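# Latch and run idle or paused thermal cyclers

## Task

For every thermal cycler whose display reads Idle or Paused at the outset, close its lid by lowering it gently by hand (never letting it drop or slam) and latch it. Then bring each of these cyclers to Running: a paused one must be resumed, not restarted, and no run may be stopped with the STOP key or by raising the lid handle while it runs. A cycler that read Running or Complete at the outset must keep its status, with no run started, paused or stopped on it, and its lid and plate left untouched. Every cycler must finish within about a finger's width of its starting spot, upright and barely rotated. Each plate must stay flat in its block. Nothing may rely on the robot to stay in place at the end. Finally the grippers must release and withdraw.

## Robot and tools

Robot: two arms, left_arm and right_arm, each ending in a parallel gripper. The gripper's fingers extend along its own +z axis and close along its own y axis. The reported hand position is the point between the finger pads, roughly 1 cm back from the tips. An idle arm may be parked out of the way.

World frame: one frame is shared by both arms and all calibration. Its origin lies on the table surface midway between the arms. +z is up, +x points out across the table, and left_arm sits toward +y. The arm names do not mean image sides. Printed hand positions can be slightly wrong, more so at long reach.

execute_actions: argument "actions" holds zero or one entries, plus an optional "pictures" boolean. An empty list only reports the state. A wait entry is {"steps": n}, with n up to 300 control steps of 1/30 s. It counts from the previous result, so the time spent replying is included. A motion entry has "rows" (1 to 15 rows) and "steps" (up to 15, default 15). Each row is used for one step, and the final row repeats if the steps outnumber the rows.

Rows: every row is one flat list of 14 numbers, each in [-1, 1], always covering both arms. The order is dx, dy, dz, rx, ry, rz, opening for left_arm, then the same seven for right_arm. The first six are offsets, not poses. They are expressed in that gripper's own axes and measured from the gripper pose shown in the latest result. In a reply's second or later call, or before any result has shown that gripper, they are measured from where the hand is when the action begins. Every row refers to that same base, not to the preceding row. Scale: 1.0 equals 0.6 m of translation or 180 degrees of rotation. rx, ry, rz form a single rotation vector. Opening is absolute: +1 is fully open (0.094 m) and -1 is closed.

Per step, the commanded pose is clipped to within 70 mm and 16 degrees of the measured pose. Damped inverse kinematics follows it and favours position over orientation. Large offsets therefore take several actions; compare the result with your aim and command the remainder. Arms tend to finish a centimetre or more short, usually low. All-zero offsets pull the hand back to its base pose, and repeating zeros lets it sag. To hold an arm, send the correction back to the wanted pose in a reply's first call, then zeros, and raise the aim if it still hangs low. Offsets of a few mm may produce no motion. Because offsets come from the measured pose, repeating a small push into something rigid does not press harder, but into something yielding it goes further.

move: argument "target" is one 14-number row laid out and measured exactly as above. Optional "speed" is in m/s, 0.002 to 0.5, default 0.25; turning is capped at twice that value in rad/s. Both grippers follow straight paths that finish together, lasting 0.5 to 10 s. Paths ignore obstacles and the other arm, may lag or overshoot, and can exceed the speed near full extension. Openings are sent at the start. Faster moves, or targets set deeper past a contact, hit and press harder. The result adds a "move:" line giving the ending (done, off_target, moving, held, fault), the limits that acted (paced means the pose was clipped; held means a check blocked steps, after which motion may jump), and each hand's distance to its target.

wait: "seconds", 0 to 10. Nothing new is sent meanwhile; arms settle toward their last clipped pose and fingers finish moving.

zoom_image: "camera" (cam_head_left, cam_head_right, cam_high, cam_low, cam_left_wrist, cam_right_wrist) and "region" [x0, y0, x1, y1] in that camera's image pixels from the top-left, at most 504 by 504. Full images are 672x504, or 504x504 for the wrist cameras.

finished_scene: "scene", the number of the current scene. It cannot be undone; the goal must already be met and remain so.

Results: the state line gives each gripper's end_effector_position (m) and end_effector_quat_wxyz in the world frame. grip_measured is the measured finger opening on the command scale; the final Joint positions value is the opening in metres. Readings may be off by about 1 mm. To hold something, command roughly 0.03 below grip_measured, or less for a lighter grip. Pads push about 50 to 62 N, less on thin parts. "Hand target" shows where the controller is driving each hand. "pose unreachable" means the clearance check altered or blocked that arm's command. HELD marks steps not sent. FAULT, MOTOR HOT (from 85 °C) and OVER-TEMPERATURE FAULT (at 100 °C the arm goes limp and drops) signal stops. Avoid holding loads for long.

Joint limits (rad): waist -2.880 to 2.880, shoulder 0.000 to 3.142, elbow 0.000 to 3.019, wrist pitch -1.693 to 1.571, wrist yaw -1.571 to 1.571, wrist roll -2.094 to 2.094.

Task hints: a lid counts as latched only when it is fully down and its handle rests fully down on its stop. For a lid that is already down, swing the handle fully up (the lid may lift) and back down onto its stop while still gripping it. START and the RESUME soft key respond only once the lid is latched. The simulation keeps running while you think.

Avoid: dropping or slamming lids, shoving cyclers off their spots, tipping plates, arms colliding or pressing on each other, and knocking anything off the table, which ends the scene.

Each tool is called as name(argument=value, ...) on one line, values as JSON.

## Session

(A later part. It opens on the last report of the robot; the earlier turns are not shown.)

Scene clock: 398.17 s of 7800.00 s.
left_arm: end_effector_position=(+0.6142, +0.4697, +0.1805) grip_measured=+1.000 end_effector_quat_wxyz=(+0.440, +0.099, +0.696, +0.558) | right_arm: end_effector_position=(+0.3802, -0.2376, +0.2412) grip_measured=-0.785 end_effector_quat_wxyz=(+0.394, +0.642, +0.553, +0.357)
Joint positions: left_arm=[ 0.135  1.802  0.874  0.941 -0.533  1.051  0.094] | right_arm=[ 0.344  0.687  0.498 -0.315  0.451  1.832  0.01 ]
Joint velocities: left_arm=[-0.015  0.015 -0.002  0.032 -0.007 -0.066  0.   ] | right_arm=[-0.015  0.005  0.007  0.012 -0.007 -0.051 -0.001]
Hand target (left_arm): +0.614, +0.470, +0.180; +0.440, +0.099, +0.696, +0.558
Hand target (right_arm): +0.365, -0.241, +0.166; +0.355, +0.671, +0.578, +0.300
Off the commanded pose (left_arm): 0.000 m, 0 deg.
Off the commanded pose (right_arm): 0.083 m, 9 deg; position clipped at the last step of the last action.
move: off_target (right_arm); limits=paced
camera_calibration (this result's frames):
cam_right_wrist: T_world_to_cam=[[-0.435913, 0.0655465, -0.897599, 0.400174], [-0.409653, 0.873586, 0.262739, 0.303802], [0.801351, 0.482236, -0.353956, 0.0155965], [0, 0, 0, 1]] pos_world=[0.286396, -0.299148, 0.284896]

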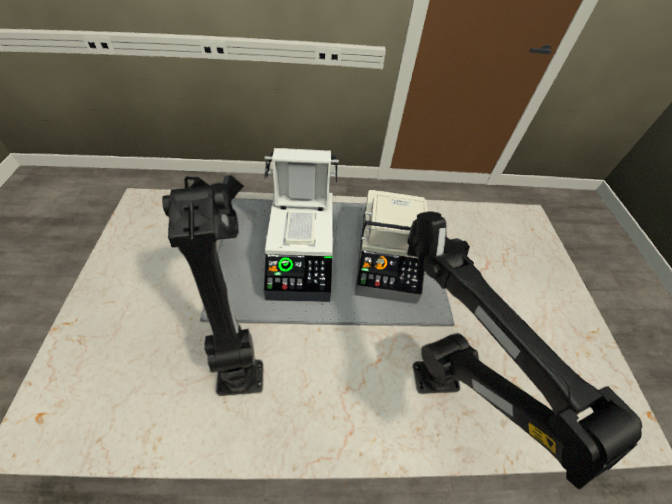

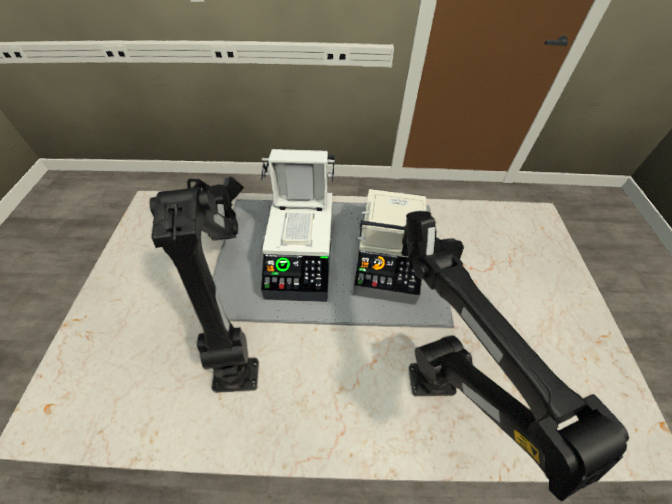

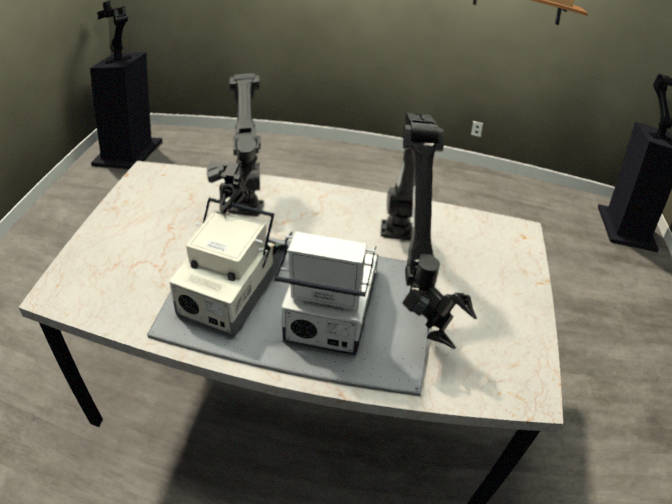

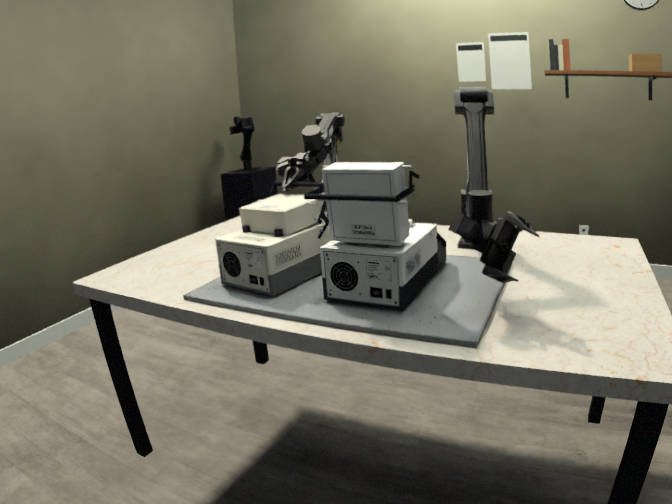

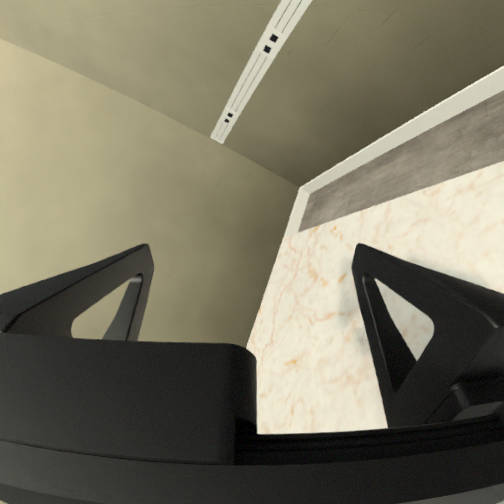

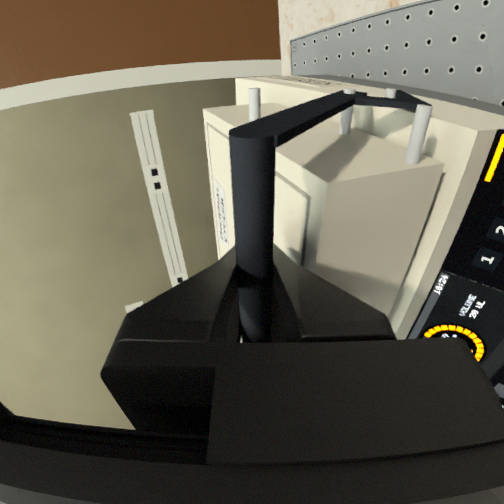

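move(target=[0,0,0,0,0,0,1,0,-0.07,-0.08,0.1,0,0,-1], speed=0.04)

move(target=[0,0,0,0,0,0,1,0,-0.14,0.05,-0.03,0,0,-1], speed=0.04)

zoom_image(camera="cam_high", region=[150, 130, 350, 300])

Scene clock: 407.20 s of 7800.00 s.
left_arm: end_effector_position=(+0.6142, +0.4697, +0.1805) grip_measured=+1.000 end_effector_quat_wxyz=(+0.440, +0.099, +0.696, +0.558) | right_arm: end_effector_position=(+0.3607, -0.2352, +0.2326) grip_measured=-0.785 end_effector_quat_wxyz=(+0.334, +0.681, +0.582, +0.292)
Joint positions: left_arm=[ 0.135  1.802  0.874  0.941 -0.533  1.051  0.094] | right_arm=[ 0.359  0.704  0.596 -0.619  0.421  1.932  0.01 ]
Joint velocities: left_arm=[-0.015 -0.015 -0.007  0.007  0.022  0.022  0.   ] | right_arm=[-0.005 -0.024  0.022 -0.007 -0.007 -0.037 -0.001]
Hand target (left_arm): +0.614, +0.470, +0.180; +0.440, +0.099, +0.696, +0.558
Hand target (right_arm): +0.326, -0.232, +0.223; +0.296, +0.692, +0.602, +0.268
Off the commanded pose (left_arm): 0.000 m, 0 deg.
Off the commanded pose (right_arm): 0.043 m, 7 deg.
After step 90, 1.83 s passed at rest.
move: off_target (right_arm)
camera_calibration (this result's frames):
cam_right_wrist: T_world_to_cam=[[-0.60642, 0.0860186, -0.790478, 0.425098], [-0.335385, 0.873701, 0.352368, 0.248345], [0.720952, 0.478797, -0.500981, 0.0893854], [0, 0, 0, 1]] pos_world=[0.276637, -0.296343, 0.293302]

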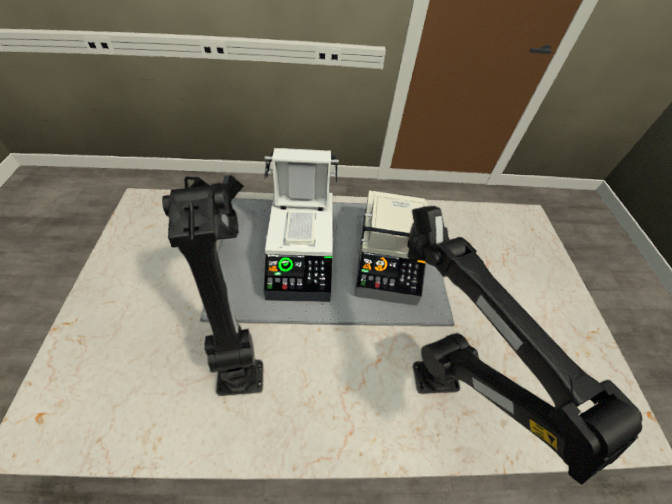

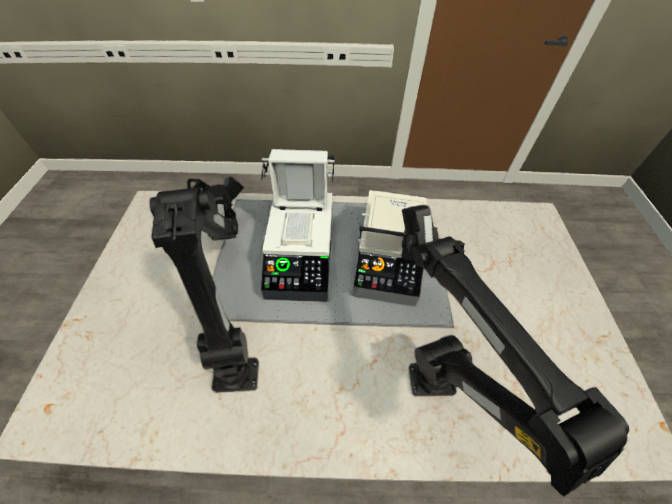

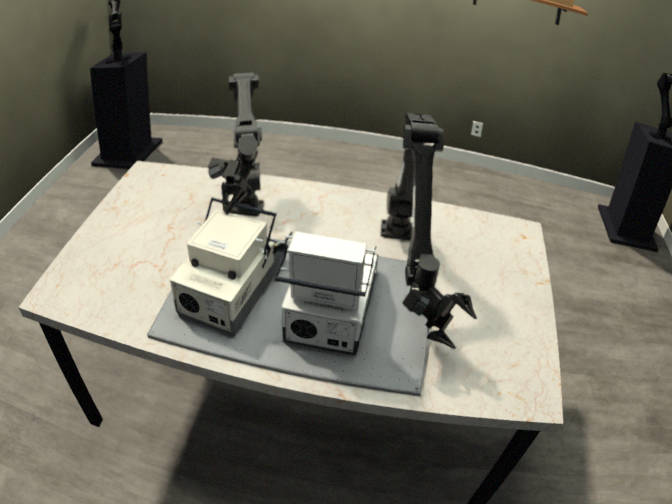

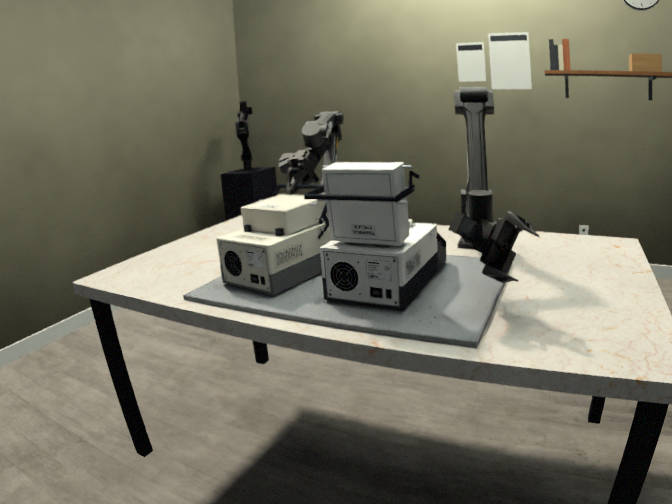

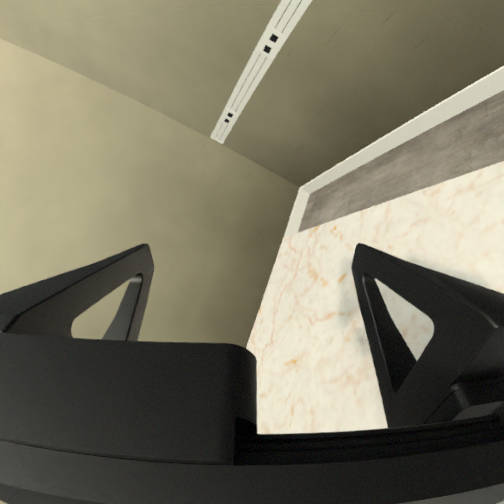

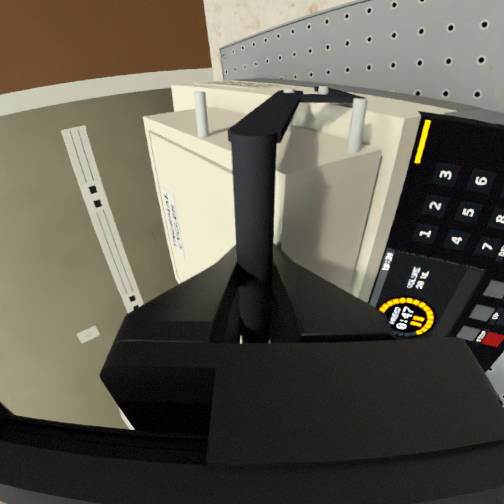

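Scene clock: 409.67 s of 7800.00 s.
left_arm: end_effector_position=(+0.6142, +0.4697, +0.1805) grip_measured=+1.000 end_effector_quat_wxyz=(+0.440, +0.099, +0.696, +0.558) | right_arm: end_effector_position=(+0.3582, -0.2350, +0.2270) grip_measured=-0.785 end_effector_quat_wxyz=(+0.413, +0.638, +0.538, +0.364)
Joint positions: left_arm=[ 0.135  1.802  0.874  0.941 -0.533  1.051  0.094] | right_arm=[ 0.425  0.618  0.416 -0.28   0.555  1.861  0.01 ]
Joint velocities: left_arm=[ 0.005  0.024 -0.002  0.002 -0.022  0.022  0.   ] | right_arm=[-0.005 -0.005  0.007 -0.022 -0.051 -0.007  0.   ]
Hand target (left_arm): +0.614, +0.470, +0.180; +0.440, +0.099, +0.696, +0.558
Hand target (right_arm): +0.333, -0.235, +0.154; +0.368, +0.665, +0.567, +0.318
Off the commanded pose (left_arm): 0.000 m, 0 deg.
Off the commanded pose (right_arm): 0.083 m, 9 deg; position clipped at the last step of the last action.
move: off_target (right_arm); limits=paced
camera_calibration (this result's frames):
cam_right_wrist: T_world_to_cam=[[-0.394358, 0.0664514, -0.916551, 0.367212], [-0.400808, 0.885078, 0.236623, 0.30166], [0.826943, 0.460675, -0.322403, 0.0055032], [0, 0, 0, 1]] pos_world=[0.26117, -0.293929, 0.266963]

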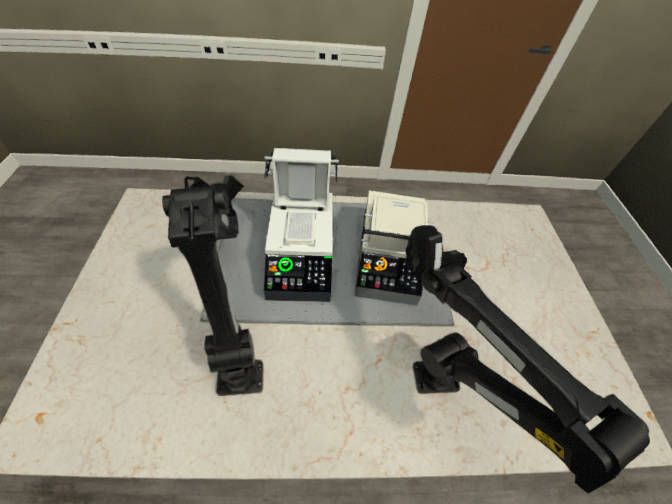

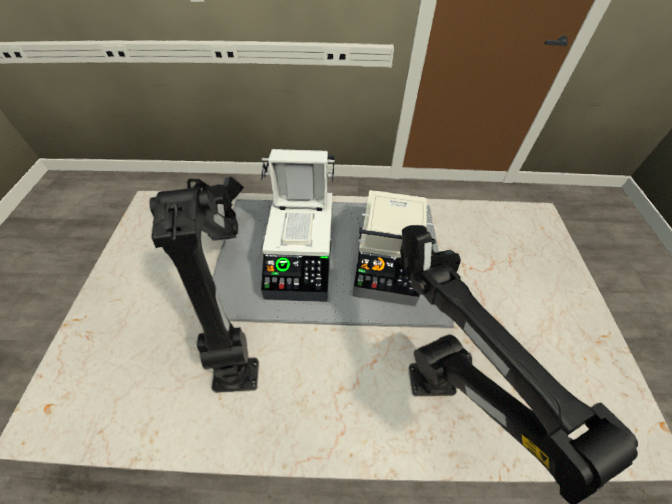

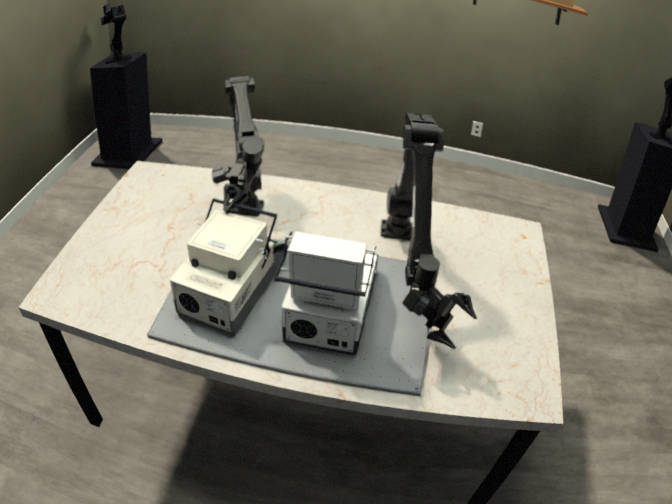

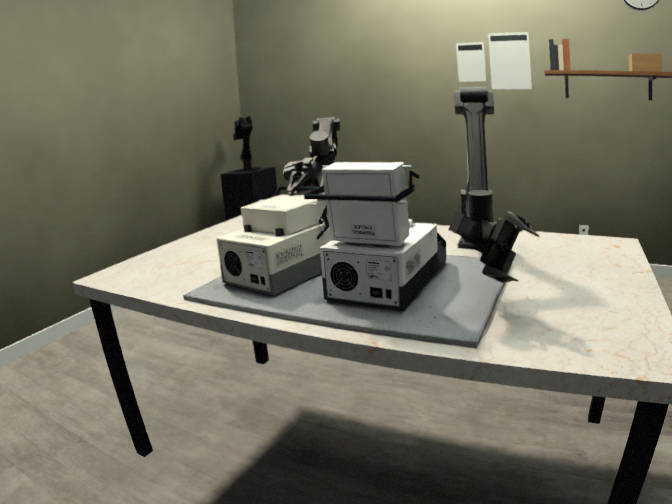

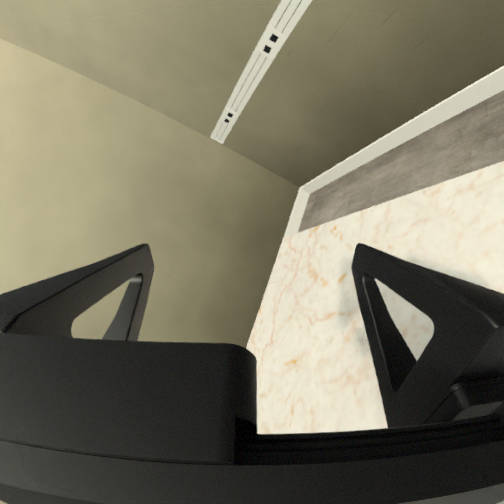

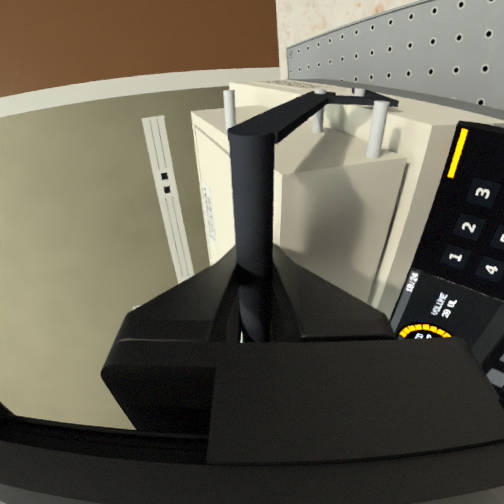

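Region (150, 130, 350, 300) of cam_high's 672x504 image, scaled by 2.520, with more detail than that image has; it fills the top 428 rows of this view, and the rest is white.

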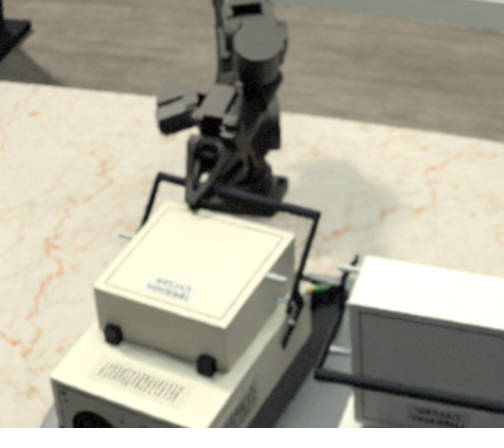

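move(target=[0,0,0,0,0,0,1,0,0,-0.01,0.22,0,0,-1], speed=0.04)

move(target=[0,0,0,0,0,0,1,0,-0.08,0.1,0,0,0,-1], speed=0.04)

move(target=[0,0,0,0,0,0,1,0,-0.06,0.11,0,0,0,-1], speed=0.04)

zoom_image(camera="cam_high", region=[150, 130, 350, 300])

Scene clock: 427.27 s of 7800.00 s.
left_arm: end_effector_position=(+0.6142, +0.4697, +0.1805) grip_measured=+1.000 end_effector_quat_wxyz=(+0.440, +0.099, +0.696, +0.558) | right_arm: end_effector_position=(+0.3689, -0.2363, +0.2399) grip_measured=-0.785 end_effector_quat_wxyz=(+0.210, +0.727, +0.626, +0.187)
Joint positions: left_arm=[ 0.135  1.802  0.874  0.941 -0.533  1.051  0.094] | right_arm=[ 0.252  0.899  0.845 -0.988  0.224  1.949  0.01 ]
Joint velocities: left_arm=[ 0.005  0.015  0.022 -0.002  0.007 -0.022  0.   ] | right_arm=[-0.024  0.015 -0.007 -0.007  0.007  0.007 -0.   ]
Hand target (left_arm): +0.614, +0.470, +0.180; +0.440, +0.099, +0.696, +0.558
Hand target (right_arm): +0.353, -0.235, +0.230; +0.178, +0.738, +0.631, +0.158
Off the commanded pose (left_arm): 0.000 m, 0 deg.
Off the commanded pose (right_arm): 0.019 m, 5 deg.
After step 90, 5.73 s passed at rest.
move: off_target (right_arm)
camera_calibration (this result's frames):
cam_right_wrist: T_world_to_cam=[[-0.838007, 0.114128, -0.533591, 0.466431], [-0.195183, 0.850487, 0.488443, 0.159654], [0.509557, 0.513466, -0.690438, 0.219267], [0, 0, 0, 1]] pos_world=[0.310305, -0.301602, 0.322291]

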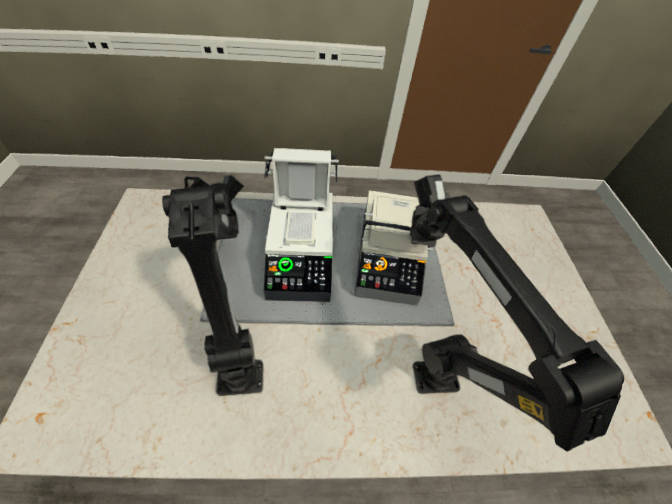

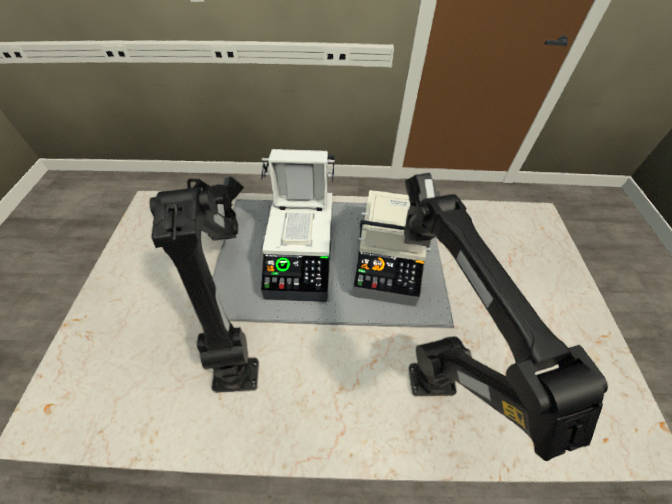

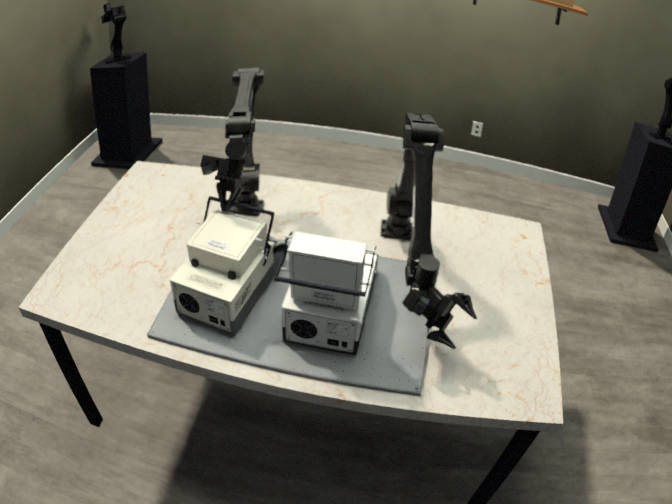

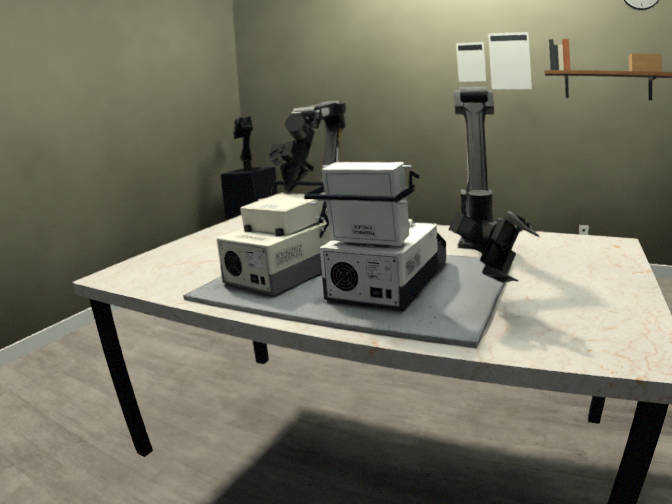

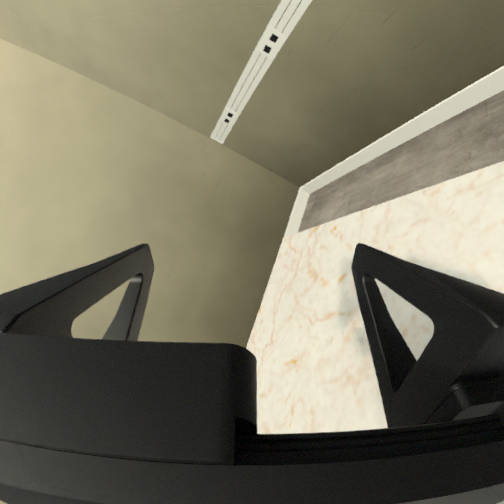

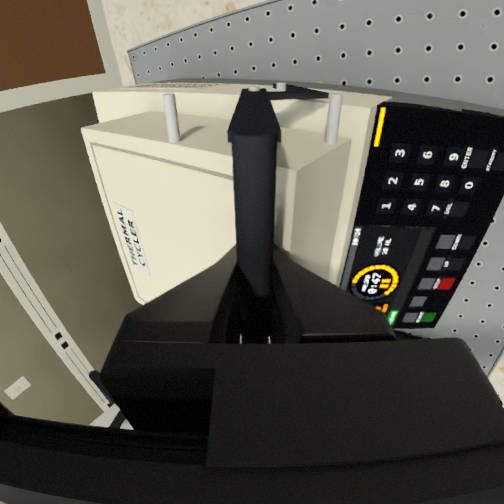

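Scene clock: 429.43 s of 7800.00 s.
left_arm: end_effector_position=(+0.6142, +0.4697, +0.1805) grip_measured=+1.000 end_effector_quat_wxyz=(+0.440, +0.099, +0.696, +0.558) | right_arm: end_effector_position=(+0.3694, -0.2363, +0.2365) grip_measured=-0.785 end_effector_quat_wxyz=(+0.254, +0.709, +0.612, +0.242)
Joint positions: left_arm=[ 0.135  1.802  0.874  0.941 -0.533  1.051  0.094] | right_arm=[ 0.271  0.814  0.739 -0.82   0.263  1.932  0.01 ]
Joint velocities: left_arm=[-0.005 -0.015 -0.012  0.002  0.007 -0.007  0.   ] | right_arm=[-0.005  0.005 -0.012  0.017  0.022 -0.022  0.001]
Hand target (left_arm): +0.614, +0.470, +0.180; +0.440, +0.099, +0.696, +0.558
Hand target (right_arm): +0.353, -0.237, +0.169; +0.211, +0.728, +0.625, +0.186
Off the commanded pose (left_arm): 0.000 m, 0 deg.
Off the commanded pose (right_arm): 0.074 m, 9 deg.
move: off_target (right_arm)
camera_calibration (this result's frames):
cam_right_wrist: T_world_to_cam=[[-0.750878, 0.107677, -0.651604, 0.459263], [-0.274011, 0.846905, 0.455708, 0.197342], [0.600916, 0.520728, -0.606417, 0.164784], [0, 0, 0, 1]] pos_world=[0.299903, -0.302389, 0.309255]

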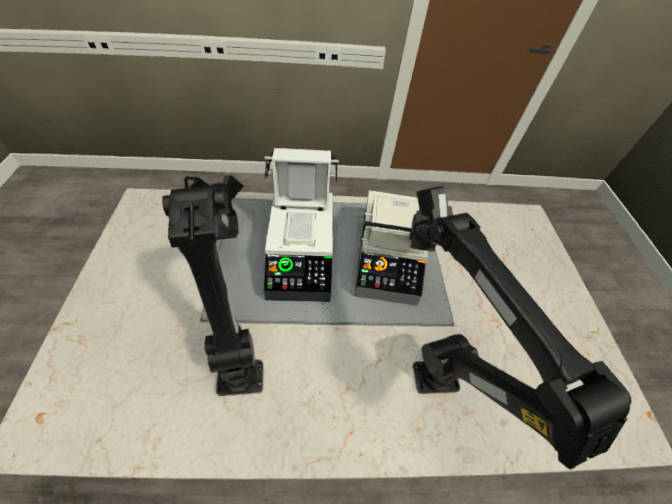

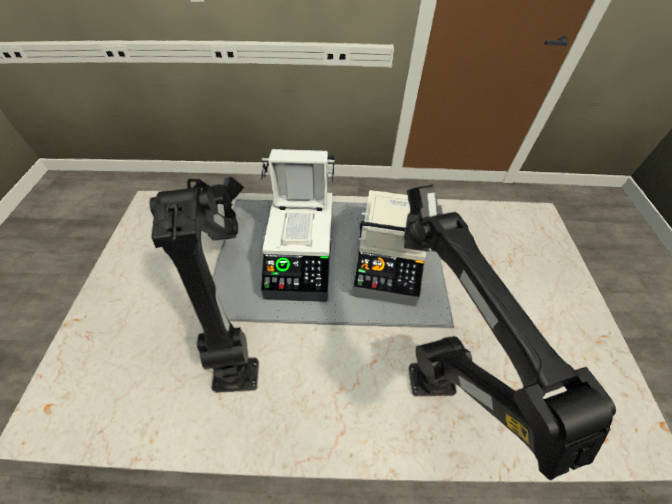

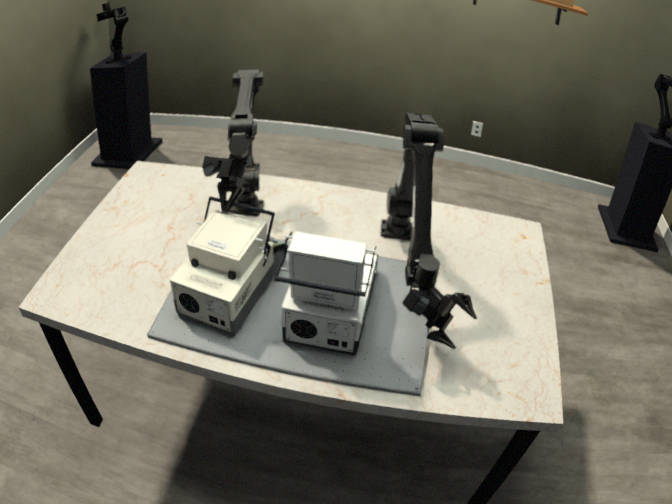

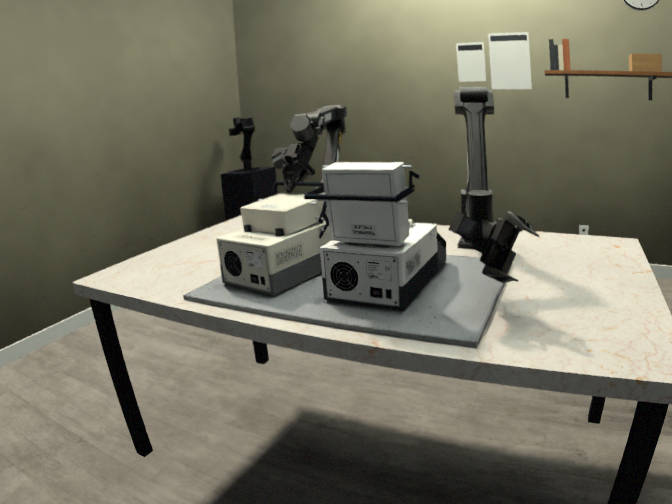

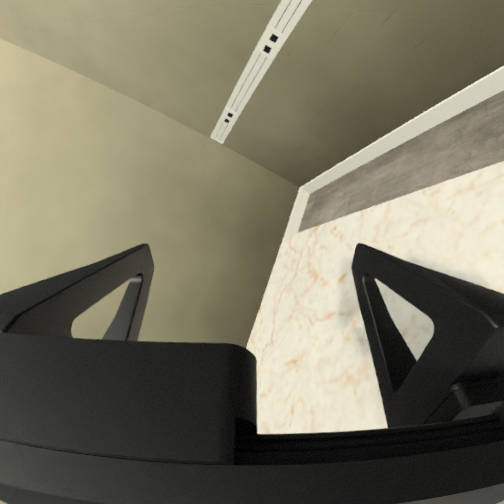

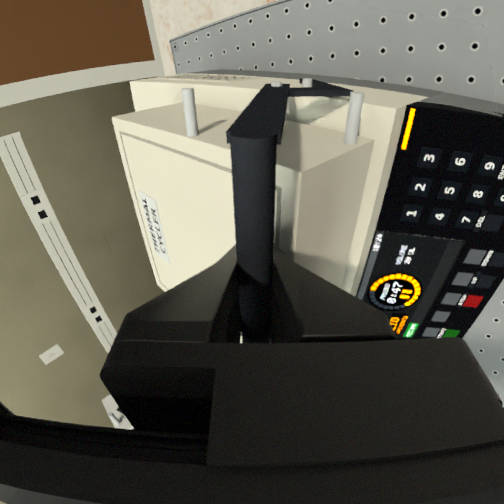

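Scene clock: 431.53 s of 7800.00 s.
left_arm: end_effector_position=(+0.6142, +0.4697, +0.1805) grip_measured=+1.000 end_effector_quat_wxyz=(+0.440, +0.099, +0.696, +0.558) | right_arm: end_effector_position=(+0.3816, -0.2370, +0.2458) grip_measured=-0.785 end_effector_quat_wxyz=(+0.296, +0.684, +0.598, +0.294)
Joint positions: left_arm=[ 0.135  1.802  0.874  0.941 -0.533  1.051  0.094] | right_arm=[ 0.268  0.772  0.68  -0.653  0.283  1.886  0.01 ]
Joint velocities: left_arm=[-0.005 -0.005  0.007 -0.002 -0.081 -0.022  0.   ] | right_arm=[-0.015  0.005  0.007 -0.012 -0.037  0.007  0.   ]
Hand target (left_arm): +0.614, +0.470, +0.180; +0.440, +0.099, +0.696, +0.558
Hand target (right_arm): +0.373, -0.238, +0.174; +0.255, +0.710, +0.611, +0.241
Off the commanded pose (left_arm): 0.000 m, 0 deg.
Off the commanded pose (right_arm): 0.083 m, 8 deg; position clipped at the last step of the last action.
move: off_target (right_arm); limits=paced
camera_calibration (this result's frames):
cam_right_wrist: T_world_to_cam=[[-0.651134, 0.0954016, -0.752943, 0.458527], [-0.350089, 0.842467, 0.409496, 0.236436], [0.673396, 0.530234, -0.51516, 0.115636], [0, 0, 0, 1]] pos_world=[0.303467, -0.304248, 0.307996]

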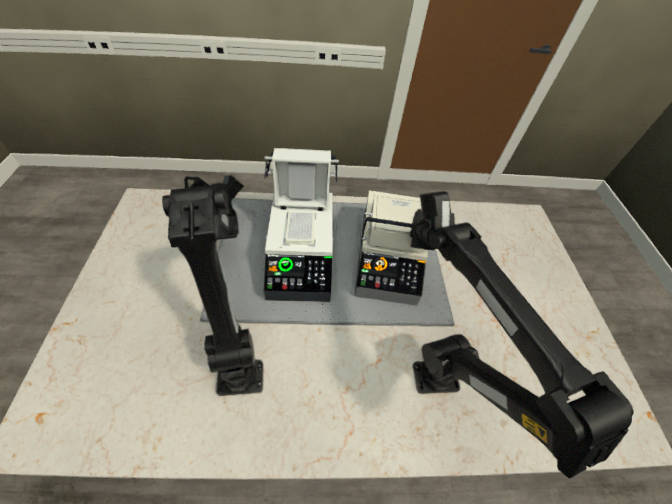

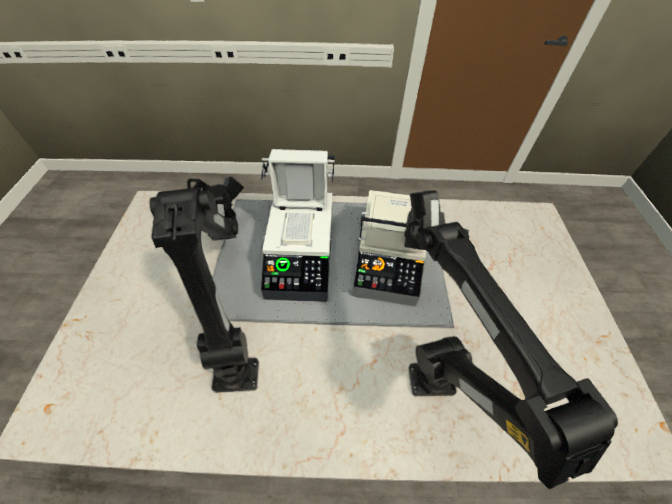

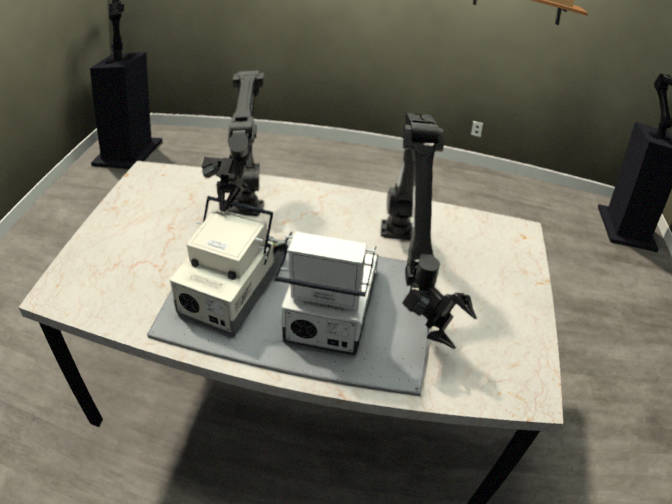

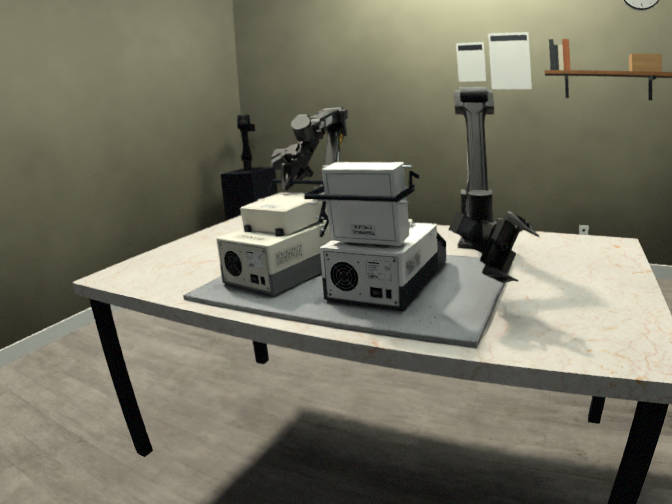

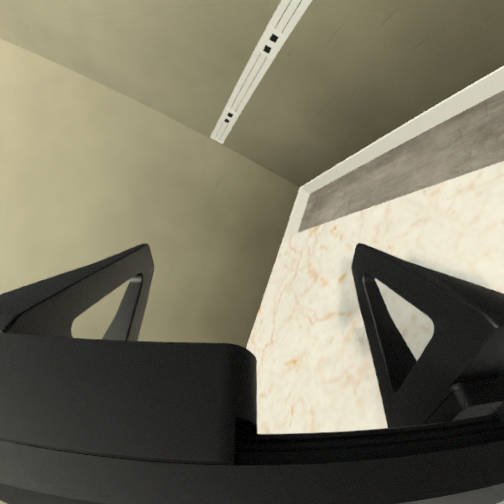

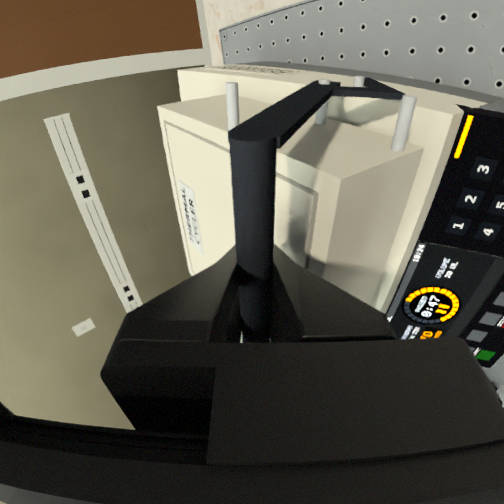

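Region (150, 130, 350, 300) of cam_high's 672x504 image, scaled by 2.520, with more detail than that image has; it fills the top 428 rows of this view, and the rest is white.

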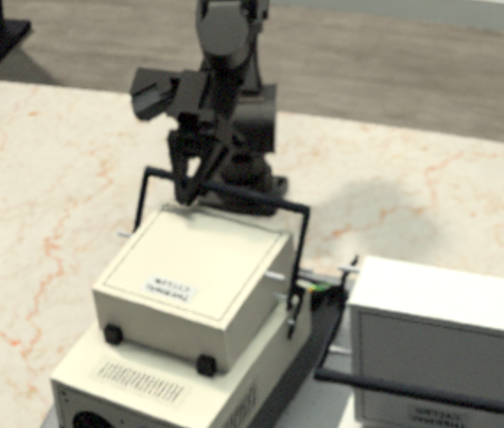

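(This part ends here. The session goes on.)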